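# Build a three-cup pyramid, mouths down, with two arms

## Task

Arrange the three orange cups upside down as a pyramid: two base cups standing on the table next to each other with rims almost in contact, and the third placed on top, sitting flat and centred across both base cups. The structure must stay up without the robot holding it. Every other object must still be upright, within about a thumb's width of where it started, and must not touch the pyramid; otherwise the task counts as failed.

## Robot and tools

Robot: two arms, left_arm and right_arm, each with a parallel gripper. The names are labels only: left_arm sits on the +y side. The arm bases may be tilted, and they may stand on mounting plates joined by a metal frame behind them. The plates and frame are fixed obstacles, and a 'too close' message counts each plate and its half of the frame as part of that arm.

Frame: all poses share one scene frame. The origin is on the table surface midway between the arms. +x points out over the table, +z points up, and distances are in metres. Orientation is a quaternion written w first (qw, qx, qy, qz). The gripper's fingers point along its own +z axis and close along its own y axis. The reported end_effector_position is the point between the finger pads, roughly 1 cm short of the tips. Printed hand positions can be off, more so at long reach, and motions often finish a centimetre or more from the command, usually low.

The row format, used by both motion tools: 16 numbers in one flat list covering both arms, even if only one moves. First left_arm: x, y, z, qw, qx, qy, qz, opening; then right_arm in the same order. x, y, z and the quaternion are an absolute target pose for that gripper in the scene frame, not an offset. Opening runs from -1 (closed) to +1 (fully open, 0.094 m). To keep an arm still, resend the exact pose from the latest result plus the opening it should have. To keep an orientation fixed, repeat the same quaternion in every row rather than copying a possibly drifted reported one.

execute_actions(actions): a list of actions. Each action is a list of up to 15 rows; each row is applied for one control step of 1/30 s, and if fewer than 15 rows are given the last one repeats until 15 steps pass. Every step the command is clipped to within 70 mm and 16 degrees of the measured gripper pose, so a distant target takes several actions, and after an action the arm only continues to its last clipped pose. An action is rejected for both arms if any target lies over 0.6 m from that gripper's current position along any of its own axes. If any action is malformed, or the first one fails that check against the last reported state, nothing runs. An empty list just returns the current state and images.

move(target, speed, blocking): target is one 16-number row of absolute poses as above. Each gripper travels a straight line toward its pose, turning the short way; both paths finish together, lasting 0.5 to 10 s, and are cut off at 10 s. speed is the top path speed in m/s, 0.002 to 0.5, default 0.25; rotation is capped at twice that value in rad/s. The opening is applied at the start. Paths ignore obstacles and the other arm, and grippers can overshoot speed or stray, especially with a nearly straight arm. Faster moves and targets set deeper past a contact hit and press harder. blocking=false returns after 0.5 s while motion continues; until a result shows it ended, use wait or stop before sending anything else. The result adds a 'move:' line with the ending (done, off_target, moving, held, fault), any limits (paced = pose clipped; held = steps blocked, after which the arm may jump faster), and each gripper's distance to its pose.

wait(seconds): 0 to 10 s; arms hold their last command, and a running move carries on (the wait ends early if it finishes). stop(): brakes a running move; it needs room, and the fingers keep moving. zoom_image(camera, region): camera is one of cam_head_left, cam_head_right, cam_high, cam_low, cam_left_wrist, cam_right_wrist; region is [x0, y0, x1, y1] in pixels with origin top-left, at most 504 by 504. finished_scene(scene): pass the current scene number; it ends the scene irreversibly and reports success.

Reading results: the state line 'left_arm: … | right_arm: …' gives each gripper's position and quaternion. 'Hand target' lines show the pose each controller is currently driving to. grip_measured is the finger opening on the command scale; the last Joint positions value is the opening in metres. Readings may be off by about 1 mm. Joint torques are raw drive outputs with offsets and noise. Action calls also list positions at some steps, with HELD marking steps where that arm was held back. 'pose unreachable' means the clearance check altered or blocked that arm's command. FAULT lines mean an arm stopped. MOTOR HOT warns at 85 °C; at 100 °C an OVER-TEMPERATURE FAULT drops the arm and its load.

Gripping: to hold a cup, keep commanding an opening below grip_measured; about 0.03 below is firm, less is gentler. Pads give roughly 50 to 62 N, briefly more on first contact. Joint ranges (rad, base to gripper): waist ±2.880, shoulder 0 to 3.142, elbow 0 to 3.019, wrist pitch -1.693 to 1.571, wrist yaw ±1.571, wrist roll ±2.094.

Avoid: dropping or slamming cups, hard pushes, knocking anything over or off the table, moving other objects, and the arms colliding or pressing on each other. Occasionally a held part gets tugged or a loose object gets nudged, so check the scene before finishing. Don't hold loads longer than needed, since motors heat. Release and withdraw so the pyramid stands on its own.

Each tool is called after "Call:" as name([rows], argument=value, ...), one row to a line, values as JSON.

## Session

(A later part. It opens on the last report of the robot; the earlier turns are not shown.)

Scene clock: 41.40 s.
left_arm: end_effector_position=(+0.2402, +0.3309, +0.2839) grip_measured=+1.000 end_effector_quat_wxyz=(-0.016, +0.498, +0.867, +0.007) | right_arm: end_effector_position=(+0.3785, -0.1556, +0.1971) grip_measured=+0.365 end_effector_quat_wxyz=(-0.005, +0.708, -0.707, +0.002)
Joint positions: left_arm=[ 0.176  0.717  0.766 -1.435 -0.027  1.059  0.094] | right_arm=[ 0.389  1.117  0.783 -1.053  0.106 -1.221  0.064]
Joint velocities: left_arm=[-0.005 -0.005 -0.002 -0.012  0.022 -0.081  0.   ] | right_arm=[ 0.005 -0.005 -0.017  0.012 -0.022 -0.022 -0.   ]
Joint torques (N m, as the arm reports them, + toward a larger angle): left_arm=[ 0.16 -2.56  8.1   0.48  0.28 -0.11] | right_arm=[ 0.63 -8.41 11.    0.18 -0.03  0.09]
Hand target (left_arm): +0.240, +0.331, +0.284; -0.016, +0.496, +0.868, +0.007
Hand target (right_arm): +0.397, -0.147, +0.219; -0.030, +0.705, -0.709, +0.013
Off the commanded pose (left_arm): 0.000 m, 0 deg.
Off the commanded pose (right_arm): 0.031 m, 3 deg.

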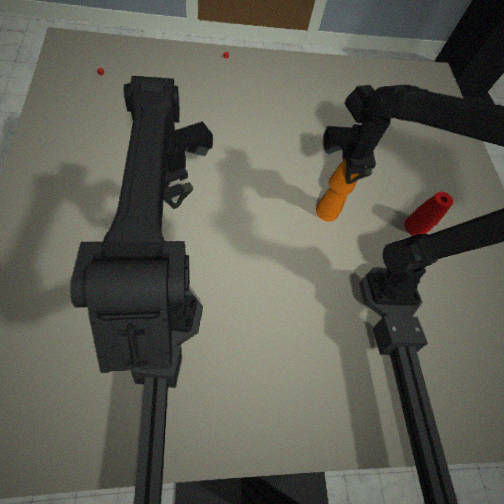

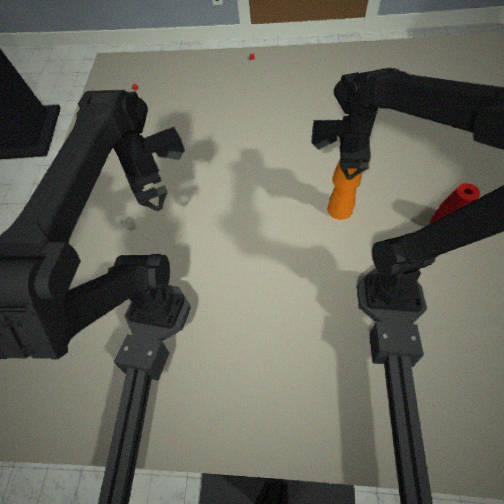

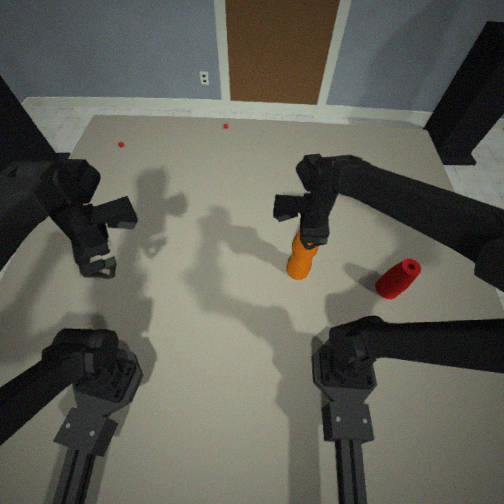

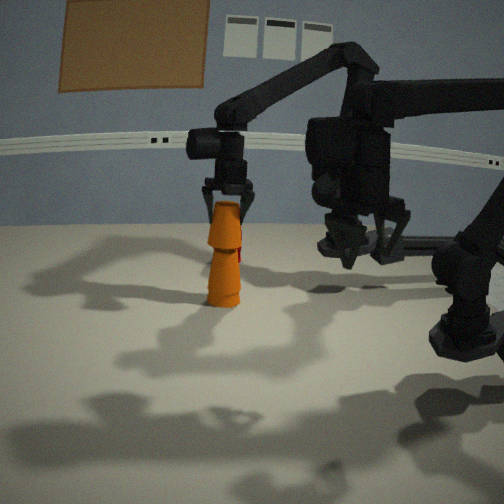

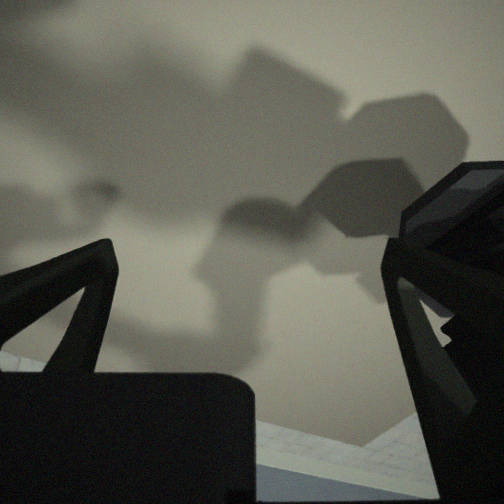

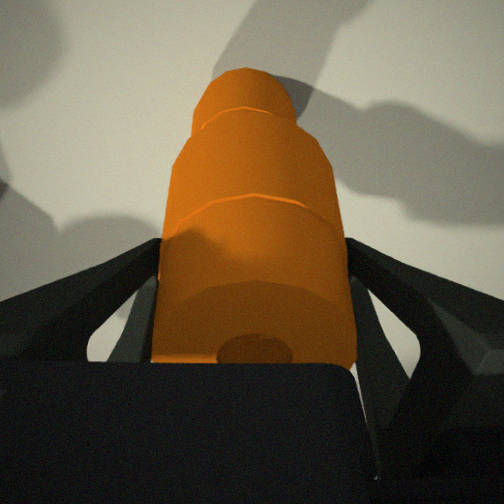

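Call:
zoom_image(camera="cam_low", region=[180, 190, 280, 320])

Region (180, 190, 280, 320) of cam_low's 504x504 image, scaled by 3.877, with more detail than that image has; it fills the left 388 columns of this view, and the rest is white.

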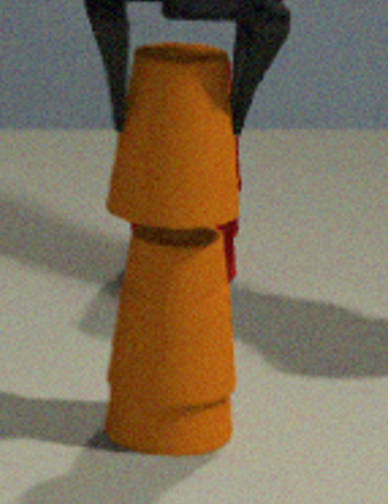

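Call:
execute_actions([
  [[0.2402,0.3309,0.2839,-0.016,0.496,0.868,0.007,1.0,0.3978,-0.1461,0.2200,-0.0295,0.7046,-0.7089,0.0130,0.33],[0.2402,0.3309,0.2839,-0.016,0.496,0.868,0.007,1.0,0.3976,-0.1446,0.2200,-0.0295,0.7046,-0.7089,0.0129,0.33],[0.2402,0.3309,0.2839,-0.016,0.496,0.868,0.007,1.0,0.3975,-0.1421,0.2201,-0.0295,0.7046,-0.7089,0.0127,0.33],[0.2402,0.3309,0.2839,-0.016,0.496,0.868,0.007,1.0,0.3972,-0.1387,0.2201,-0.0295,0.7046,-0.7089,0.0124,0.33],[0.2402,0.3309,0.2839,-0.016,0.496,0.868,0.007,1.0,0.3969,-0.1345,0.2202,-0.0294,0.7046,-0.7089,0.0121,0.33],[0.2402,0.3309,0.2839,-0.016,0.496,0.868,0.007,1.0,0.3965,-0.1296,0.2203,-0.0294,0.7046,-0.7089,0.0118,0.33],[0.2402,0.3309,0.2839,-0.016,0.496,0.868,0.007,1.0,0.3961,-0.1241,0.2204,-0.0294,0.7046,-0.7089,0.0114,0.33],[0.2402,0.3309,0.2839,-0.016,0.496,0.868,0.007,1.0,0.3956,-0.1181,0.2205,-0.0293,0.7046,-0.7089,0.0109,0.33],[0.2402,0.3309,0.2839,-0.016,0.496,0.868,0.007,1.0,0.3951,-0.1118,0.2206,-0.0293,0.7046,-0.7089,0.0105,0.33],[0.2402,0.3309,0.2839,-0.016,0.496,0.868,0.007,1.0,0.3947,-0.1053,0.2208,-0.0293,0.7046,-0.7089,0.0100,0.33],[0.2402,0.3309,0.2839,-0.016,0.496,0.868,0.007,1.0,0.3942,-0.0988,0.2209,-0.0292,0.7047,-0.7088,0.0095,0.33],[0.2402,0.3309,0.2839,-0.016,0.496,0.868,0.007,1.0,0.3937,-0.0925,0.2210,-0.0292,0.7047,-0.7088,0.0091,0.33],[0.2402,0.3309,0.2839,-0.016,0.496,0.868,0.007,1.0,0.3932,-0.0865,0.2211,-0.0291,0.7047,-0.7088,0.0086,0.33],[0.2402,0.3309,0.2839,-0.016,0.496,0.868,0.007,1.0,0.3928,-0.0810,0.2212,-0.0291,0.7047,-0.7088,0.0082,0.33],[0.2402,0.3309,0.2839,-0.016,0.496,0.868,0.007,1.0,0.3924,-0.0761,0.2213,-0.0291,0.7047,-0.7088,0.0079,0.33]],
  [[0.2402,0.3309,0.2839,-0.016,0.496,0.868,0.007,1.0,0.3921,-0.0719,0.2214,-0.029,0.7047,-0.7088,0.0076,0.33],[0.2402,0.3309,0.2839,-0.016,0.496,0.868,0.007,1.0,0.3918,-0.0685,0.2214,-0.029,0.7047,-0.7088,0.0073,0.33],[0.2402,0.3309,0.2839,-0.016,0.496,0.868,0.007,1.0,0.3917,-0.0660,0.2215,-0.029,0.7047,-0.7088,0.0071,0.33],[0.2402,0.3309,0.2839,-0.016,0.496,0.868,0.007,1.0,0.3915,-0.0645,0.2211,-0.029,0.7047,-0.7088,0.0070,0.33],[0.2402,0.3309,0.2839,-0.016,0.496,0.868,0.007,1.0,0.3905,-0.0653,0.2173,-0.0268,0.7049,-0.7087,0.0065,0.33],[0.2402,0.3309,0.2839,-0.016,0.496,0.868,0.007,1.0,0.3889,-0.0672,0.2116,-0.0235,0.7052,-0.7084,0.0058,0.33],[0.2402,0.3309,0.2839,-0.016,0.496,0.868,0.007,1.0,0.3874,-0.0691,0.2049,-0.0202,0.7055,-0.7082,0.0050,0.33],[0.2402,0.3309,0.2839,-0.016,0.496,0.868,0.007,1.0,0.3858,-0.0710,0.1975,-0.0169,0.7059,-0.7080,0.0043,0.33],[0.2402,0.3309,0.2839,-0.016,0.496,0.868,0.007,1.0,0.3843,-0.0730,0.1894,-0.0136,0.7062,-0.7078,0.0035,0.33],[0.2402,0.3309,0.2839,-0.016,0.496,0.868,0.007,1.0,0.3827,-0.0749,0.1808,-0.0103,0.7065,-0.7075,0.0028,0.33],[0.2402,0.3309,0.2839,-0.016,0.496,0.868,0.007,1.0,0.3817,-0.0762,0.1726,-0.0081,0.7067,-0.7074,0.0023,0.33],[0.2402,0.3309,0.2839,-0.016,0.496,0.868,0.007,1.0,0.3812,-0.0768,0.1652,-0.007,0.7068,-0.7073,0.0020,0.33],[0.2402,0.3309,0.2839,-0.016,0.496,0.868,0.007,1.0,0.3812,-0.0768,0.1586,-0.007,0.7068,-0.7073,0.0020,0.33],[0.2402,0.3309,0.2839,-0.016,0.496,0.868,0.007,1.0,0.3812,-0.0768,0.1517,-0.007,0.7068,-0.7073,0.0020,0.33],[0.2402,0.3309,0.2839,-0.016,0.496,0.868,0.007,1.0,0.3812,-0.0768,0.1445,-0.007,0.7068,-0.7073,0.0020,0.33]],
  [[0.2402,0.3309,0.2839,-0.016,0.496,0.868,0.007,1.0,0.3812,-0.0768,0.1372,-0.007,0.7068,-0.7073,0.0020,0.33],[0.2402,0.3309,0.2839,-0.016,0.496,0.868,0.007,1.0,0.3812,-0.0768,0.1298,-0.007,0.7068,-0.7073,0.0020,0.33],[0.2402,0.3309,0.2839,-0.016,0.496,0.868,0.007,1.0,0.3812,-0.0768,0.1225,-0.007,0.7068,-0.7073,0.0020,0.33],[0.2402,0.3309,0.2839,-0.016,0.496,0.868,0.007,1.0,0.3812,-0.0768,0.1153,-0.007,0.7068,-0.7073,0.0020,0.33],[0.2402,0.3309,0.2839,-0.016,0.496,0.868,0.007,1.0,0.3812,-0.0768,0.1084,-0.007,0.7068,-0.7073,0.0020,0.33],[0.2402,0.3309,0.2839,-0.016,0.496,0.868,0.007,1.0,0.3812,-0.0768,0.1017,-0.007,0.7068,-0.7073,0.0020,0.33],[0.2402,0.3309,0.2839,-0.016,0.496,0.868,0.007,1.0,0.3812,-0.0768,0.0956,-0.007,0.7068,-0.7073,0.0020,0.33],[0.2402,0.3309,0.2839,-0.016,0.496,0.868,0.007,1.0,0.3812,-0.0768,0.0899,-0.007,0.7068,-0.7073,0.0020,0.33],[0.2402,0.3309,0.2839,-0.016,0.496,0.868,0.007,1.0,0.3812,-0.0768,0.0849,-0.007,0.7068,-0.7073,0.0020,0.33],[0.2402,0.3309,0.2839,-0.016,0.496,0.868,0.007,1.0,0.3812,-0.0768,0.0805,-0.007,0.7068,-0.7073,0.0020,0.33],[0.2402,0.3309,0.2839,-0.016,0.496,0.868,0.007,1.0,0.3812,-0.0768,0.0768,-0.007,0.7068,-0.7073,0.0020,0.33],[0.2402,0.3309,0.2839,-0.016,0.496,0.868,0.007,1.0,0.3812,-0.0768,0.0738,-0.007,0.7068,-0.7073,0.0020,0.33],[0.2402,0.3309,0.2839,-0.016,0.496,0.868,0.007,1.0,0.3812,-0.0768,0.0717,-0.007,0.7068,-0.7073,0.0020,0.33],[0.2402,0.3309,0.2839,-0.016,0.496,0.868,0.007,1.0,0.3812,-0.0768,0.0704,-0.007,0.7068,-0.7073,0.0020,0.33],[0.2402,0.3309,0.2839,-0.016,0.496,0.868,0.007,1.0,0.3812,-0.0768,0.0700,-0.007,0.7068,-0.7073,0.0020,0.33]],
])

Call:
execute_actions(actions=[])

Scene clock: 53.67 s.
left_arm: end_effector_position=(+0.2402, +0.3309, +0.2839) grip_measured=+1.000 end_effector_quat_wxyz=(-0.016, +0.498, +0.867, +0.007) | right_arm: end_effector_position=(+0.3755, -0.0750, +0.0720) grip_measured=+0.365 end_effector_quat_wxyz=(+0.001, +0.705, -0.709, +0.000)
Joint positions: left_arm=[ 0.176  0.717  0.766 -1.435 -0.027  1.059  0.094] | right_arm=[ 0.572  1.491  0.73  -0.661  0.138 -1.031  0.064]
Joint velocities: left_arm=[-0.015 -0.005 -0.002 -0.017 -0.081  0.007  0.   ] | right_arm=[-0.044  0.142 -0.037  0.178  0.007 -0.051 -0.001]
Joint torques (N m, as the arm reports them, + toward a larger angle): left_arm=[ 0.27 -3.39  8.08  0.44  0.29 -0.1 ] | right_arm=[ -0.3  -10.83   4.71   0.91  -0.21  -0.27]
Hand target (left_arm): +0.240, +0.331, +0.284; -0.016, +0.496, +0.868, +0.007
Hand target (right_arm): +0.381, -0.077, +0.070; -0.007, +0.707, -0.707, +0.002
Off the commanded pose (left_arm): 0.000 m, 0 deg.
Off the commanded pose (right_arm): 0.006 m, 1 deg.
Step readings (end_effector_position; steps 1 to 15: 1st action; 16 to 30: 2nd action; 31 to 45: 3rd action):
0: left_arm (+0.2402, +0.3309, +0.2839) | right_arm (+0.3785, -0.1556, +0.1971)
1: left_arm (+0.2402, +0.3309, +0.2839) | right_arm (+0.3784, -0.1556, +0.1971)
2: left_arm (+0.2402, +0.3309, +0.2839) | right_arm (+0.3782, -0.1557, +0.1972)
4: left_arm (+0.2402, +0.3309, +0.2839) | right_arm (+0.3774, -0.1546, +0.1973)
8: left_arm (+0.2402, +0.3309, +0.2839) | right_arm (+0.3743, -0.1431, +0.1993)
15: left_arm (+0.2402, +0.3309, +0.2839) | right_arm (+0.3719, -0.0994, +0.2049)
16: left_arm (+0.2402, +0.3309, +0.2839) | right_arm (+0.3717, -0.0934, +0.2048)
17: left_arm (+0.2402, +0.3309, +0.2839) | right_arm (+0.3715, -0.0882, +0.2045)
19: left_arm (+0.2402, +0.3309, +0.2839) | right_arm (+0.3713, -0.0804, +0.2035)
23: left_arm (+0.2402, +0.3309, +0.2839) | right_arm (+0.3710, -0.0762, +0.1982)
30: left_arm (+0.2402, +0.3309, +0.2839) | right_arm (+0.3799, -0.0727, +0.1685)
31: left_arm (+0.2402, +0.3309, +0.2839) | right_arm (+0.3793, -0.0735, +0.1609)
32: left_arm (+0.2402, +0.3309, +0.2839) | right_arm (+0.3784, -0.0743, +0.1529)
34: left_arm (+0.2402, +0.3309, +0.2839) | right_arm (+0.3770, -0.0752, +0.1364)
38: left_arm (+0.2402, +0.3309, +0.2839) | right_arm (+0.3756, -0.0756, +0.1054)
45: end_effector_position above

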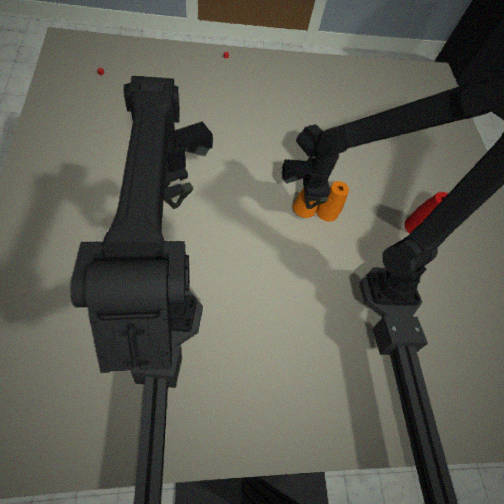

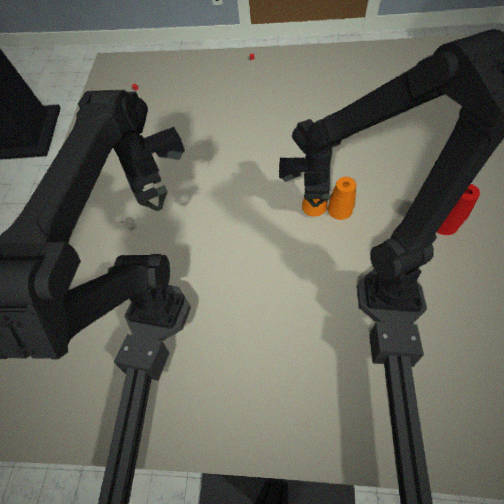

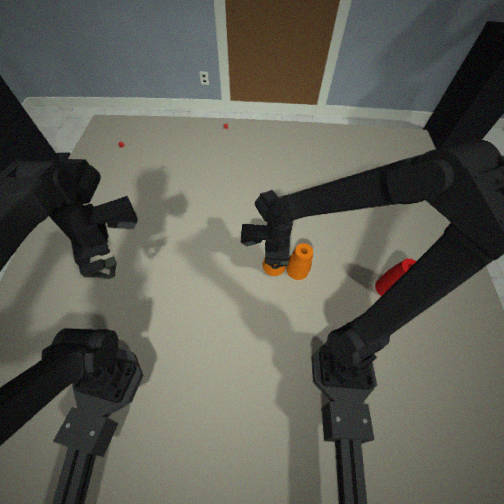

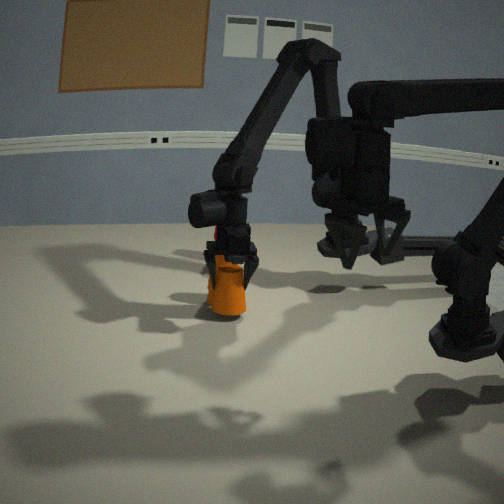

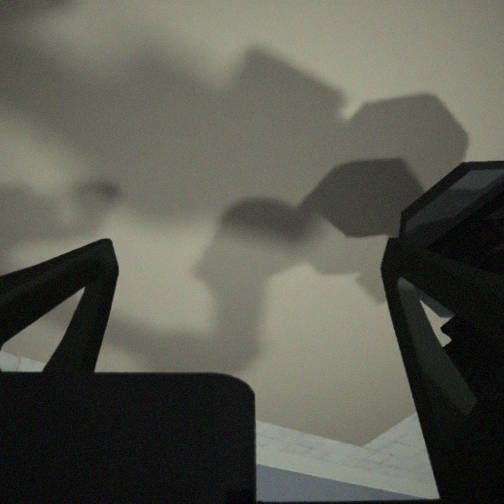

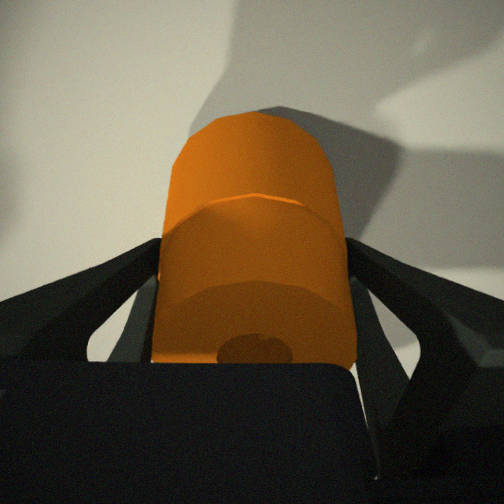

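Scene clock: 53.67 s.
left_arm: end_effector_position=(+0.2402, +0.3309, +0.2839) grip_measured=+1.000 end_effector_quat_wxyz=(-0.016, +0.498, +0.867, +0.007) | right_arm: end_effector_position=(+0.3755, -0.0750, +0.0720) grip_measured=+0.365 end_effector_quat_wxyz=(+0.001, +0.705, -0.709, +0.000)
Joint positions: left_arm=[ 0.176  0.717  0.766 -1.435 -0.027  1.059  0.094] | right_arm=[ 0.572  1.491  0.73  -0.661  0.138 -1.031  0.064]
Joint velocities: left_arm=[-0.015 -0.005 -0.002 -0.017 -0.081  0.007  0.   ] | right_arm=[-0.044  0.142 -0.037  0.178  0.007 -0.051 -0.001]
Joint torques (N m, as the arm reports them, + toward a larger angle): left_arm=[ 0.27 -3.39  8.08  0.44  0.29 -0.1 ] | right_arm=[ -0.3  -10.83   4.71   0.91  -0.21  -0.27]
Hand target (left_arm): +0.240, +0.331, +0.284; -0.016, +0.496, +0.868, +0.007
Hand target (right_arm): +0.381, -0.077, +0.070; -0.007, +0.707, -0.707, +0.002
Off the commanded pose (left_arm): 0.000 m, 0 deg.
Off the commanded pose (right_arm): 0.006 m, 1 deg.

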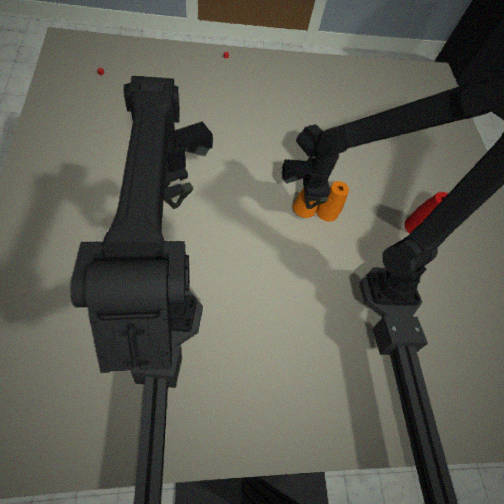

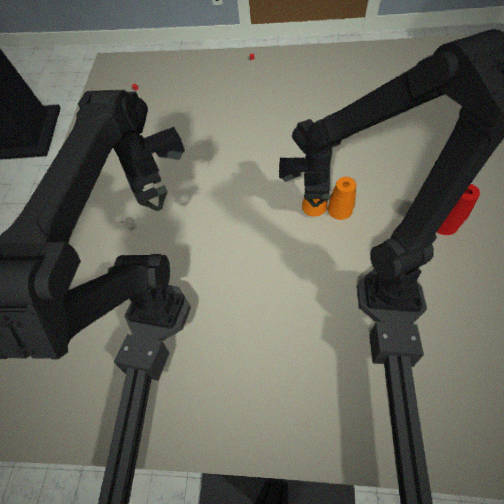

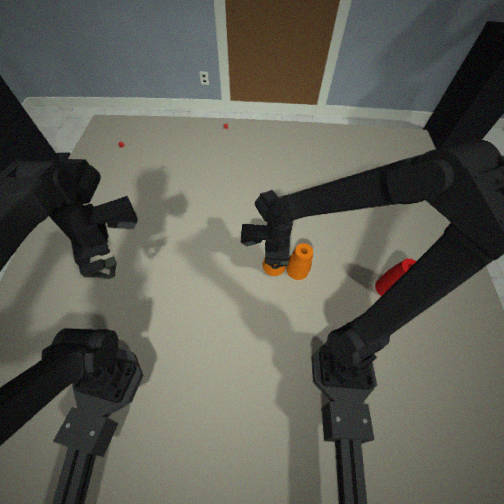

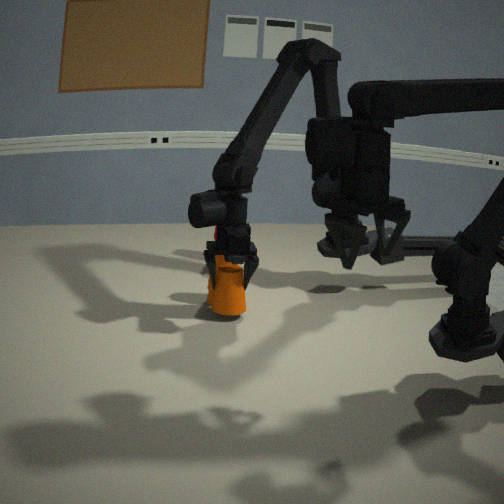

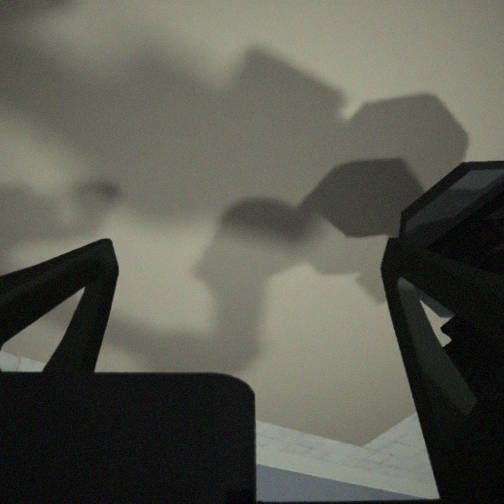

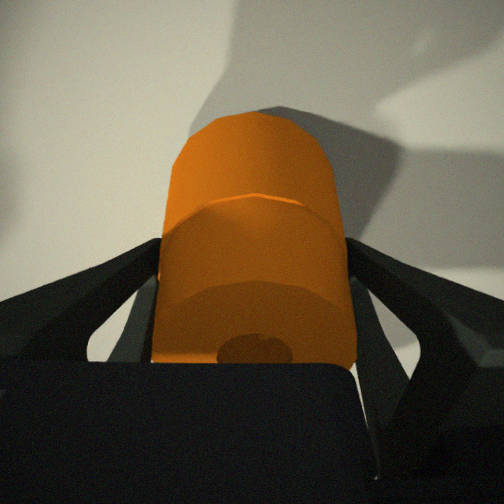

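Call:
execute_actions(actions=[])

Call:
zoom_image(camera="cam_head_right", region=[290, 160, 370, 230])

Call:
zoom_image(camera="cam_high", region=[250, 230, 330, 290])

Scene clock: 54.10 s.
left_arm: end_effector_position=(+0.2402, +0.3309, +0.2839) grip_measured=+1.000 end_effector_quat_wxyz=(-0.016, +0.498, +0.867, +0.007) | right_arm: end_effector_position=(+0.3766, -0.0742, +0.0697) grip_measured=+0.365 end_effector_quat_wxyz=(-0.001, +0.707, -0.708, +0.000)
Joint positions: left_arm=[ 0.176  0.717  0.766 -1.435 -0.027  1.059  0.094] | right_arm=[ 0.571  1.497  0.729 -0.649  0.137 -1.035  0.064]
Joint velocities: left_arm=[-0.034 -0.015  0.002 -0.002 -0.007  0.037  0.   ] | right_arm=[ 0.005  0.005  0.002  0.007 -0.022  0.007 -0.001]
Joint torques (N m, as the arm reports them, + toward a larger angle): left_arm=[ 0.31 -3.38  7.98  0.38  0.21 -0.14] | right_arm=[ -0.36 -10.64   4.58   0.91  -0.22  -0.25]
Hand target (left_arm): +0.240, +0.331, +0.284; -0.016, +0.496, +0.868, +0.007
Hand target (right_arm): +0.380, -0.077, +0.070; -0.007, +0.707, -0.707, +0.002
Off the commanded pose (left_arm): 0.000 m, 0 deg.
Off the commanded pose (right_arm): 0.005 m, 1 deg.

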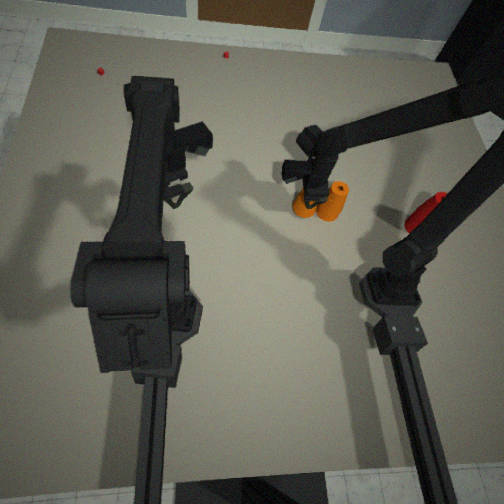

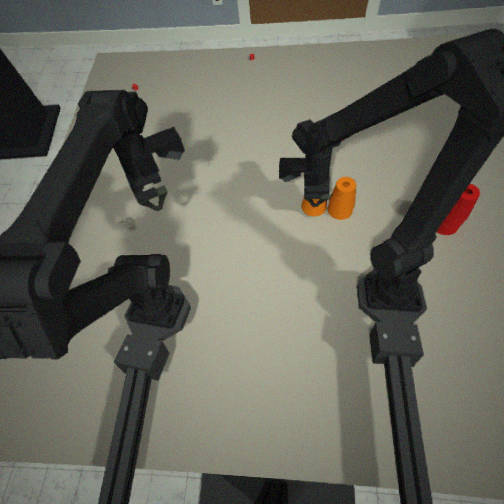

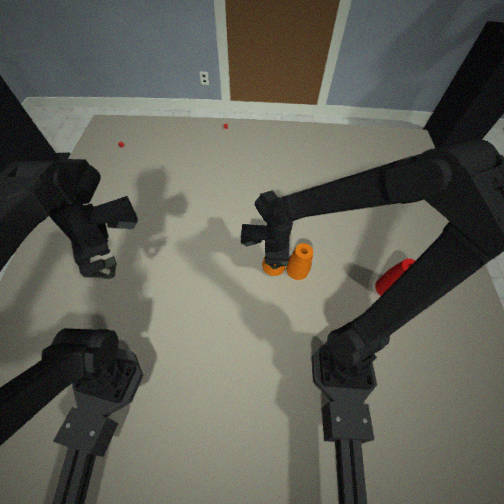

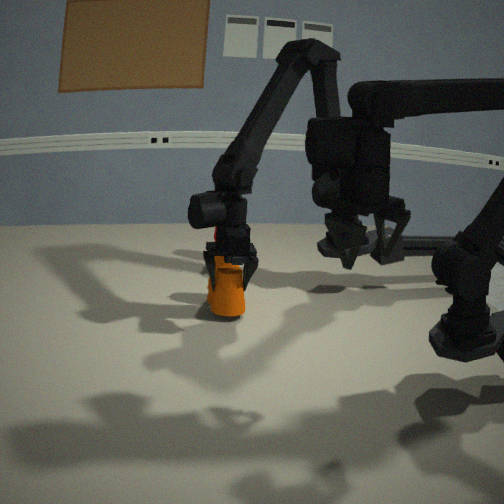

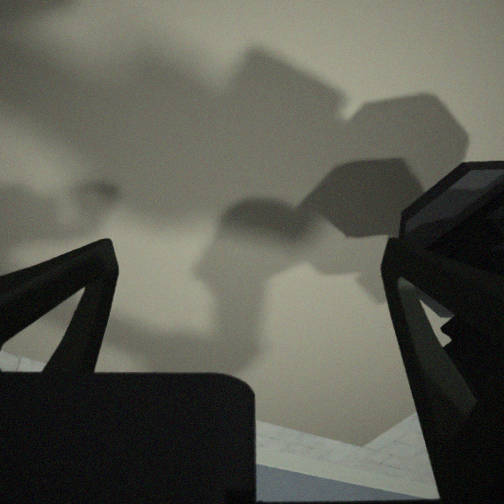

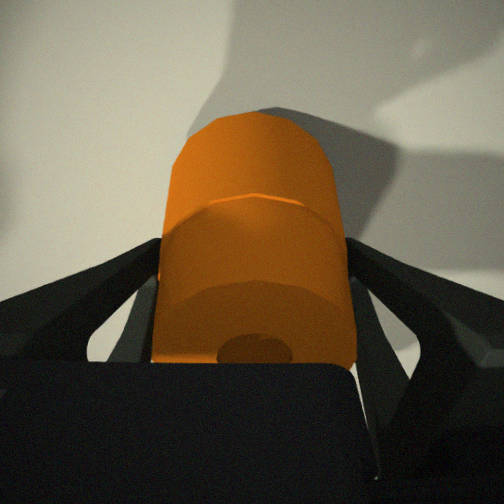

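Region (290, 160, 370, 230) of cam_head_right's 504x504 image, scaled by 6.300, with more detail than that image has; it fills the top 441 rows of this view, and the rest is white.

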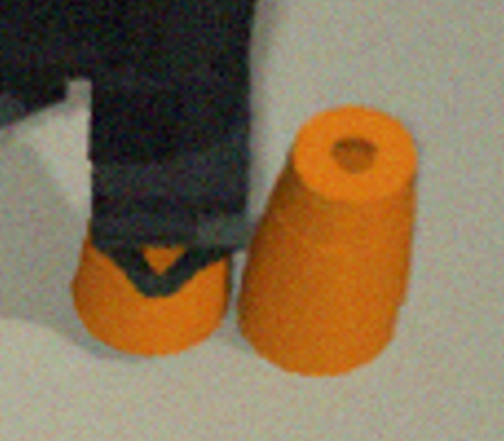

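Region (250, 230, 330, 290) of cam_high's 504x504 image, scaled by 6.300, with more detail than that image has; it fills the top 378 rows of this view, and the rest is white.

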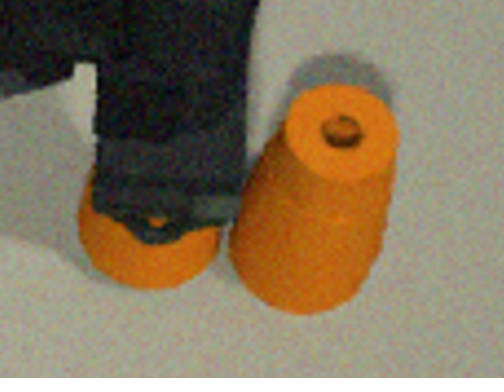

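Call:
zoom_image(camera="cam_low", region=[180, 230, 280, 330])

Call:
zoom_image(camera="cam_head_left", region=[280, 165, 360, 235])

Region (180, 230, 280, 330) of cam_low's 504x504 image, scaled by 5.040, with more detail than that image has.

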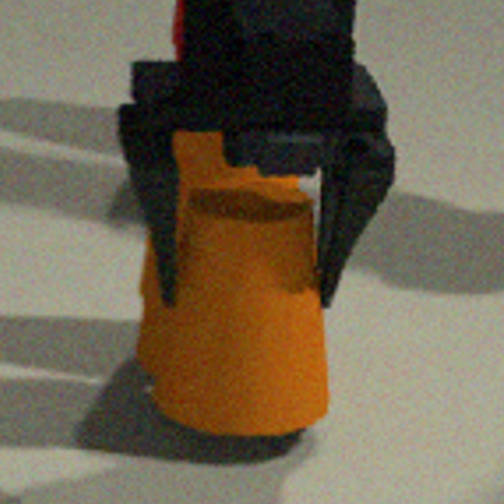

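Region (280, 165, 360, 235) of cam_head_left's 504x504 image, scaled by 6.300, with more detail than that image has; it fills the top 441 rows of this view, and the rest is white.

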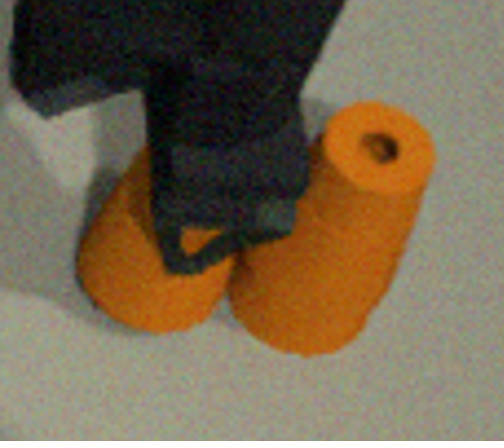

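Call:
execute_actions([
  [[0.2402,0.3309,0.2839,-0.016,0.496,0.868,0.007,1.0,0.3812,-0.0772,0.0688,-0.007,0.7068,-0.7073,0.0020,0.33],[0.2402,0.3309,0.2839,-0.016,0.496,0.868,0.007,1.0,0.3812,-0.0776,0.0676,-0.007,0.7068,-0.7073,0.0020,0.33],[0.2402,0.3309,0.2839,-0.016,0.496,0.868,0.007,1.0,0.3812,-0.0780,0.0665,-0.007,0.7068,-0.7073,0.0020,0.33],[0.2402,0.3309,0.2839,-0.016,0.496,0.868,0.007,1.0,0.3812,-0.0784,0.0655,-0.007,0.7068,-0.7073,0.0020,0.33],[0.2402,0.3309,0.2839,-0.016,0.496,0.868,0.007,1.0,0.3812,-0.0788,0.0646,-0.007,0.7068,-0.7073,0.0020,0.33],[0.2402,0.3309,0.2839,-0.016,0.496,0.868,0.007,1.0,0.3812,-0.0791,0.0638,-0.007,0.7068,-0.7073,0.0020,0.33],[0.2402,0.3309,0.2839,-0.016,0.496,0.868,0.007,1.0,0.3812,-0.0793,0.0631,-0.007,0.7068,-0.7073,0.0020,0.33],[0.2402,0.3309,0.2839,-0.016,0.496,0.868,0.007,1.0,0.3812,-0.0793,0.0625,-0.007,0.7068,-0.7073,0.0020,0.33],[0.2402,0.3309,0.2839,-0.016,0.496,0.868,0.007,1.0,0.3812,-0.0793,0.0619,-0.007,0.7068,-0.7073,0.0020,0.33],[0.2402,0.3309,0.2839,-0.016,0.496,0.868,0.007,1.0,0.3812,-0.0793,0.0613,-0.007,0.7068,-0.7073,0.0020,0.33],[0.2402,0.3309,0.2839,-0.016,0.496,0.868,0.007,1.0,0.3812,-0.0793,0.0608,-0.007,0.7068,-0.7073,0.0020,0.33],[0.2402,0.3309,0.2839,-0.016,0.496,0.868,0.007,1.0,0.3812,-0.0793,0.0603,-0.007,0.7068,-0.7073,0.0020,0.33],[0.2402,0.3309,0.2839,-0.016,0.496,0.868,0.007,1.0,0.3812,-0.0793,0.0598,-0.007,0.7068,-0.7073,0.0020,0.33],[0.2402,0.3309,0.2839,-0.016,0.496,0.868,0.007,1.0,0.3812,-0.0793,0.0594,-0.007,0.7068,-0.7073,0.0020,0.33],[0.2402,0.3309,0.2839,-0.016,0.496,0.868,0.007,1.0,0.3812,-0.0793,0.0590,-0.007,0.7068,-0.7073,0.0020,0.33]],
])

Scene clock: 58.73 s.
left_arm: end_effector_position=(+0.2402, +0.3309, +0.2839) grip_measured=+1.000 end_effector_quat_wxyz=(-0.016, +0.498, +0.867, +0.007) | right_arm: end_effector_position=(+0.3820, -0.0745, +0.0649) grip_measured=+0.365 end_effector_quat_wxyz=(-0.010, +0.705, -0.709, +0.003)
Joint positions: left_arm=[ 0.176  0.717  0.766 -1.435 -0.027  1.059  0.094] | right_arm=[ 0.561  1.508  0.725 -0.614  0.136 -1.045  0.064]
Joint velocities: left_arm=[-0.024 -0.015  0.007  0.017 -0.007  0.022  0.   ] | right_arm=[-0.005  0.044 -0.042  0.027 -0.037  0.022  0.   ]
Joint torques (N m, as the arm reports them, + toward a larger angle): left_arm=[ 0.02 -3.52  7.96  0.37  0.28 -0.09] | right_arm=[-0.6  -9.86  4.23  1.01 -0.2  -0.25]
Hand target (left_arm): +0.240, +0.331, +0.284; -0.016, +0.496, +0.868, +0.007
Hand target (right_arm): +0.381, -0.079, +0.059; -0.007, +0.707, -0.707, +0.002
Off the commanded pose (left_arm): 0.000 m, 0 deg.
Off the commanded pose (right_arm): 0.008 m, 0 deg.
Step readings (end_effector_position):
0: left_arm (+0.2402, +0.3309, +0.2839) | right_arm (+0.3766, -0.0742, +0.0697)
1: left_arm (+0.2402, +0.3309, +0.2839) | right_arm (+0.3768, -0.0741, +0.0697)
2: left_arm (+0.2402, +0.3309, +0.2839) | right_arm (+0.3772, -0.0740, +0.0697)
4: left_arm (+0.2402, +0.3309, +0.2839) | right_arm (+0.3786, -0.0737, +0.0696)
8: left_arm (+0.2402, +0.3309, +0.2839) | right_arm (+0.3818, -0.0739, +0.0690)
15: end_effector_position above

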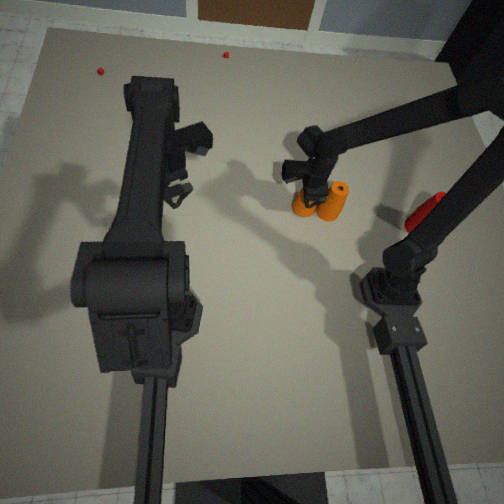

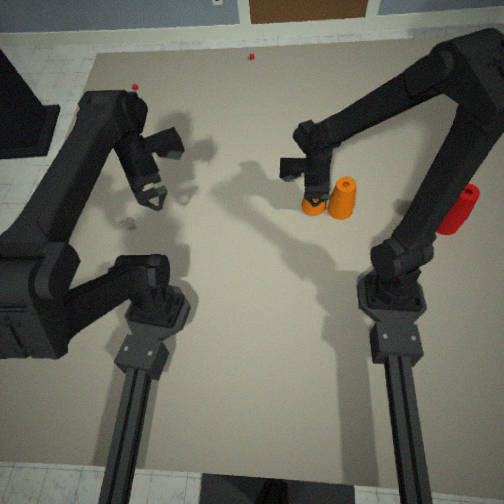

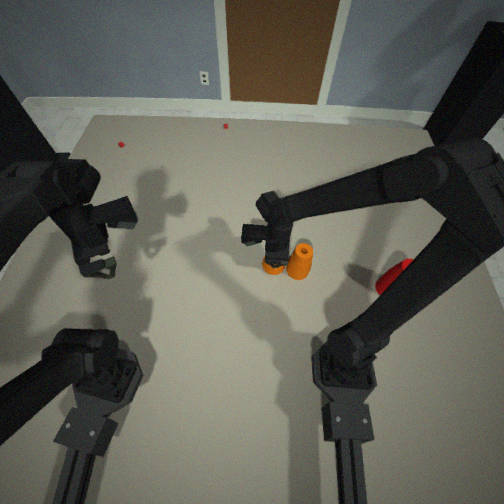

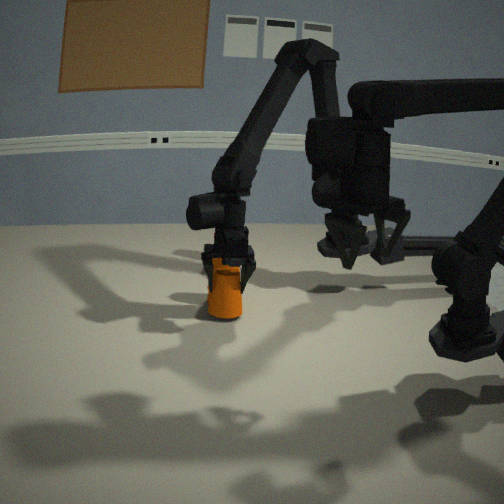

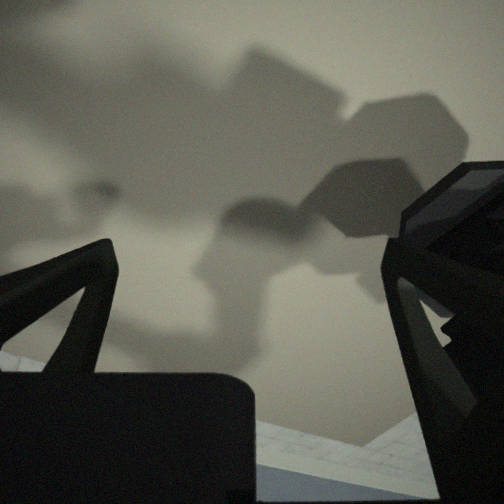

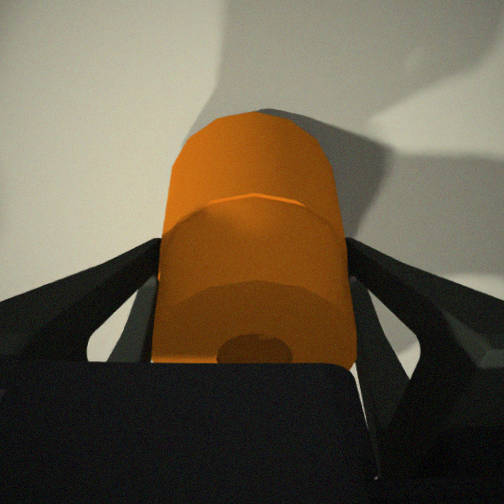

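Call:
execute_actions(actions=[])

Scene clock: 59.13 s.
left_arm: end_effector_position=(+0.2402, +0.3309, +0.2839) grip_measured=+1.000 end_effector_quat_wxyz=(-0.016, +0.498, +0.867, +0.007) | right_arm: end_effector_position=(+0.3799, -0.0753, +0.0625) grip_measured=+0.365 end_effector_quat_wxyz=(-0.007, +0.706, -0.708, +0.002)
Joint positions: left_arm=[ 0.176  0.717  0.766 -1.435 -0.027  1.059  0.094] | right_arm=[ 0.561  1.513  0.722 -0.612  0.136 -1.046  0.064]
Joint velocities: left_arm=[-0.005 -0.005  0.002  0.007 -0.081  0.081  0.   ] | right_arm=[-0.015 -0.015  0.007  0.007  0.007  0.037  0.   ]
Joint torques (N m, as the arm reports them, + toward a larger angle): left_arm=[ 0.64 -3.85  7.89  0.38  0.25 -0.12] | right_arm=[ -0.37 -10.19   4.28   0.93  -0.21  -0.27]
Hand target (left_arm): +0.240, +0.331, +0.284; -0.016, +0.496, +0.868, +0.007
Hand target (right_arm): +0.381, -0.079, +0.059; -0.007, +0.707, -0.707, +0.002
Off the commanded pose (left_arm): 0.000 m, 0 deg.
Off the commanded pose (right_arm): 0.005 m, 0 deg.

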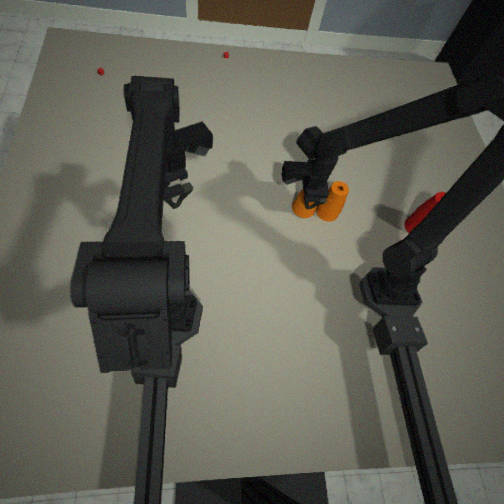

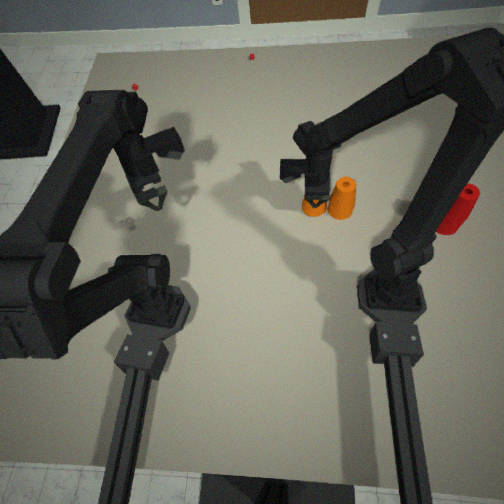

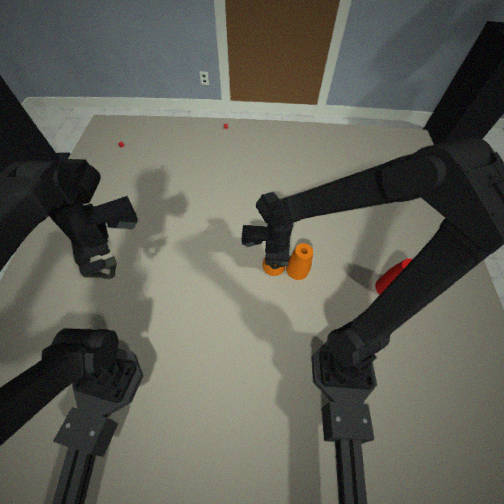

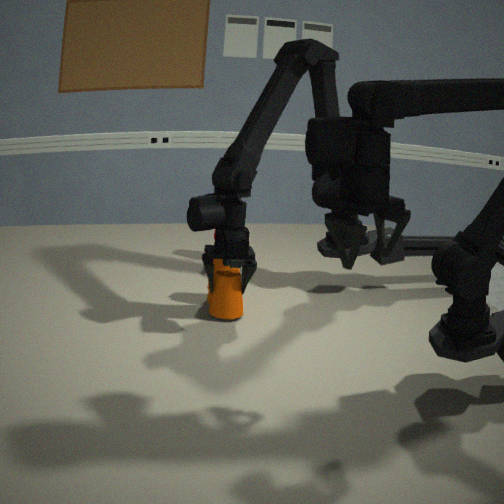

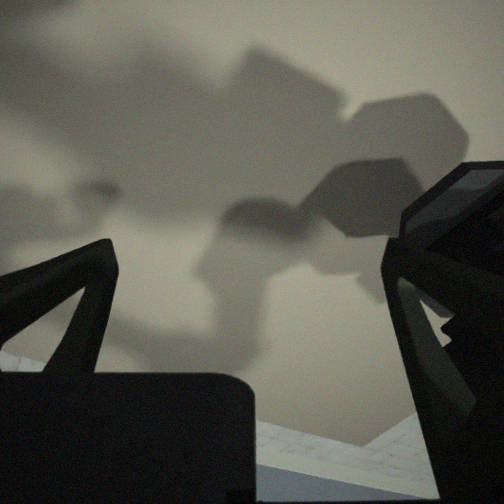

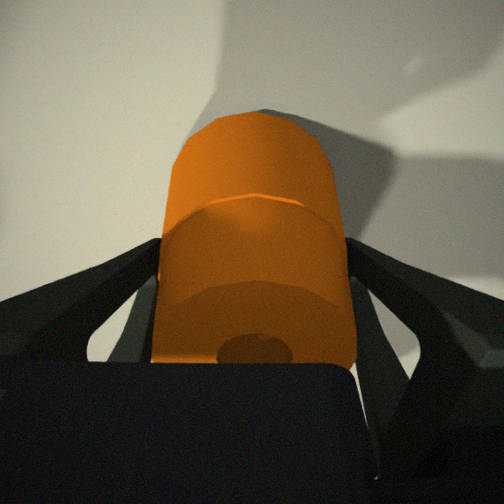

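Call:
execute_actions([
  [[0.2402,0.3309,0.2839,-0.016,0.496,0.868,0.007,1.0,0.3808,-0.0796,0.0585,-0.0063,0.7068,-0.7073,0.0018,0.33],[0.2402,0.3309,0.2839,-0.016,0.496,0.868,0.007,1.0,0.3804,-0.0798,0.0581,-0.0055,0.7068,-0.7073,0.0016,0.33],[0.2402,0.3309,0.2839,-0.016,0.496,0.868,0.007,1.0,0.3800,-0.0801,0.0576,-0.0048,0.7069,-0.7073,0.0015,0.33],[0.2402,0.3309,0.2839,-0.016,0.496,0.868,0.007,1.0,0.3796,-0.0803,0.0572,-0.0041,0.7069,-0.7072,0.0013,0.33],[0.2402,0.3309,0.2839,-0.016,0.496,0.868,0.007,1.0,0.3792,-0.0806,0.0567,-0.0034,0.7070,-0.7072,0.0011,0.33],[0.2402,0.3309,0.2839,-0.016,0.496,0.868,0.007,1.0,0.3788,-0.0808,0.0562,-0.0026,0.7070,-0.7072,0.0009,0.33],[0.2402,0.3309,0.2839,-0.016,0.496,0.868,0.007,1.0,0.3784,-0.0811,0.0558,-0.0019,0.7071,-0.7071,0.0008,0.33],[0.2402,0.3309,0.2839,-0.016,0.496,0.868,0.007,1.0,0.3780,-0.0813,0.0553,-0.0012,0.7071,-0.7071,0.0006,0.33],[0.2402,0.3309,0.2839,-0.016,0.496,0.868,0.007,1.0,0.3778,-0.0814,0.0549,-0.0006,0.7071,-0.7071,0.0005,0.33],[0.2402,0.3309,0.2839,-0.016,0.496,0.868,0.007,1.0,0.3776,-0.0815,0.0545,0.0000,0.7071,-0.7071,0.0003,0.33],[0.2402,0.3309,0.2839,-0.016,0.496,0.868,0.007,1.0,0.3774,-0.0816,0.0541,0.0006,0.7071,-0.7071,0.0002,0.33]],
])

Scene clock: 61.13 s.
left_arm: end_effector_position=(+0.2402, +0.3309, +0.2839) grip_measured=+1.000 end_effector_quat_wxyz=(-0.016, +0.498, +0.867, +0.007) | right_arm: end_effector_position=(+0.3781, -0.0765, +0.0587) grip_measured=+0.365 end_effector_quat_wxyz=(-0.002, +0.706, -0.708, +0.001)
Joint positions: left_arm=[ 0.176  0.717  0.766 -1.435 -0.027  1.059  0.094] | right_arm=[ 0.56   1.524  0.722 -0.612  0.136 -1.047  0.064]
Joint velocities: left_arm=[ 0.005 -0.005  0.012 -0.012 -0.007 -0.022  0.   ] | right_arm=[-0.005  0.024  0.007  0.007  0.051 -0.007 -0.   ]
Joint torques (N m, as the arm reports them, + toward a larger angle): left_arm=[ 0.34 -2.57  8.03  0.51  0.27 -0.12] | right_arm=[ -0.48 -10.34   3.88   0.94  -0.21  -0.25]
Hand target (left_arm): +0.240, +0.331, +0.284; -0.016, +0.496, +0.868, +0.007
Hand target (right_arm): +0.377, -0.082, +0.054; +0.001, +0.707, -0.707, -0.000
Off the commanded pose (left_arm): 0.000 m, 0 deg.
Off the commanded pose (right_arm): 0.007 m, 0 deg.
Step readings (end_effector_position):
0: left_arm (+0.2402, +0.3309, +0.2839) | right_arm (+0.3799, -0.0753, +0.0625)
1: left_arm (+0.2402, +0.3309, +0.2839) | right_arm (+0.3799, -0.0753, +0.0625)
2: left_arm (+0.2402, +0.3309, +0.2839) | right_arm (+0.3799, -0.0753, +0.0625)
4: left_arm (+0.2402, +0.3309, +0.2839) | right_arm (+0.3798, -0.0753, +0.0623)
8: left_arm (+0.2402, +0.3309, +0.2839) | right_arm (+0.3795, -0.0758, +0.0614)
15: end_effector_position above

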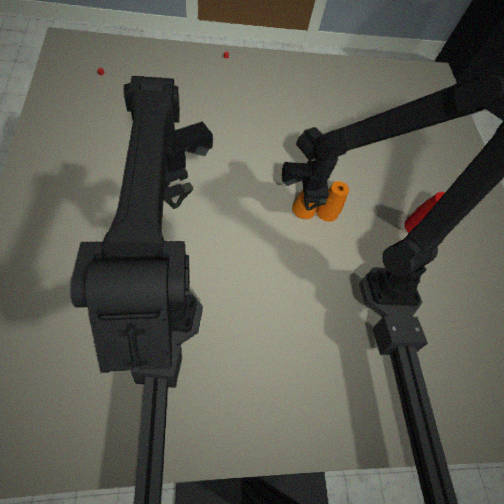

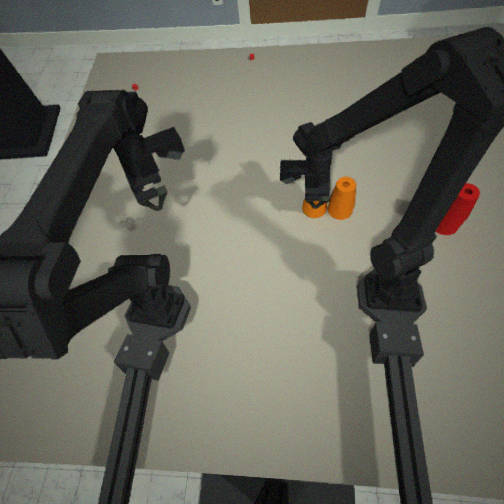

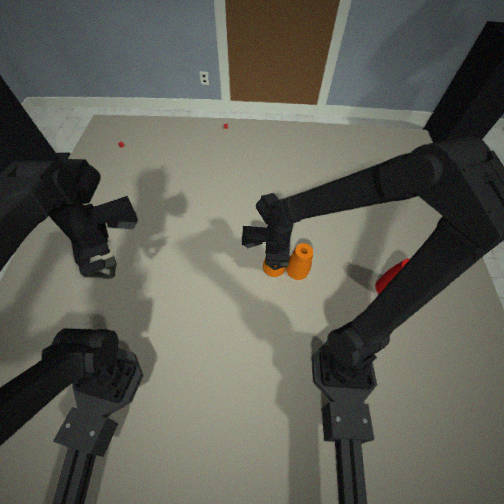

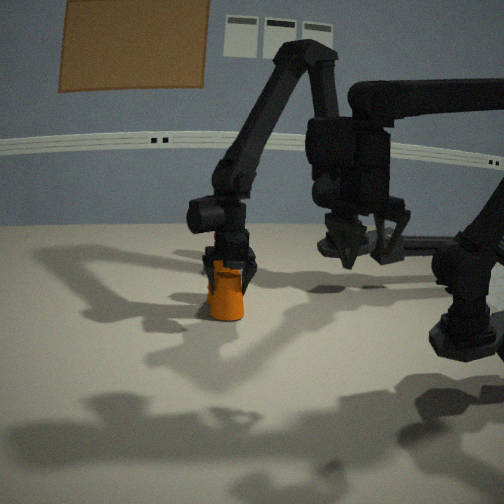

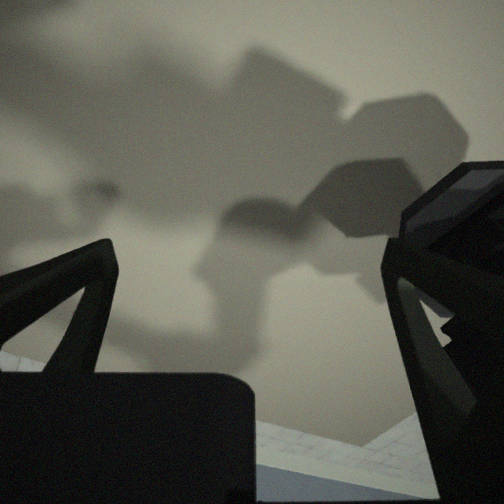

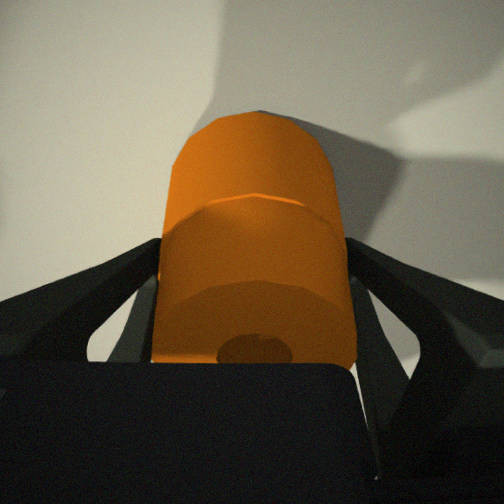

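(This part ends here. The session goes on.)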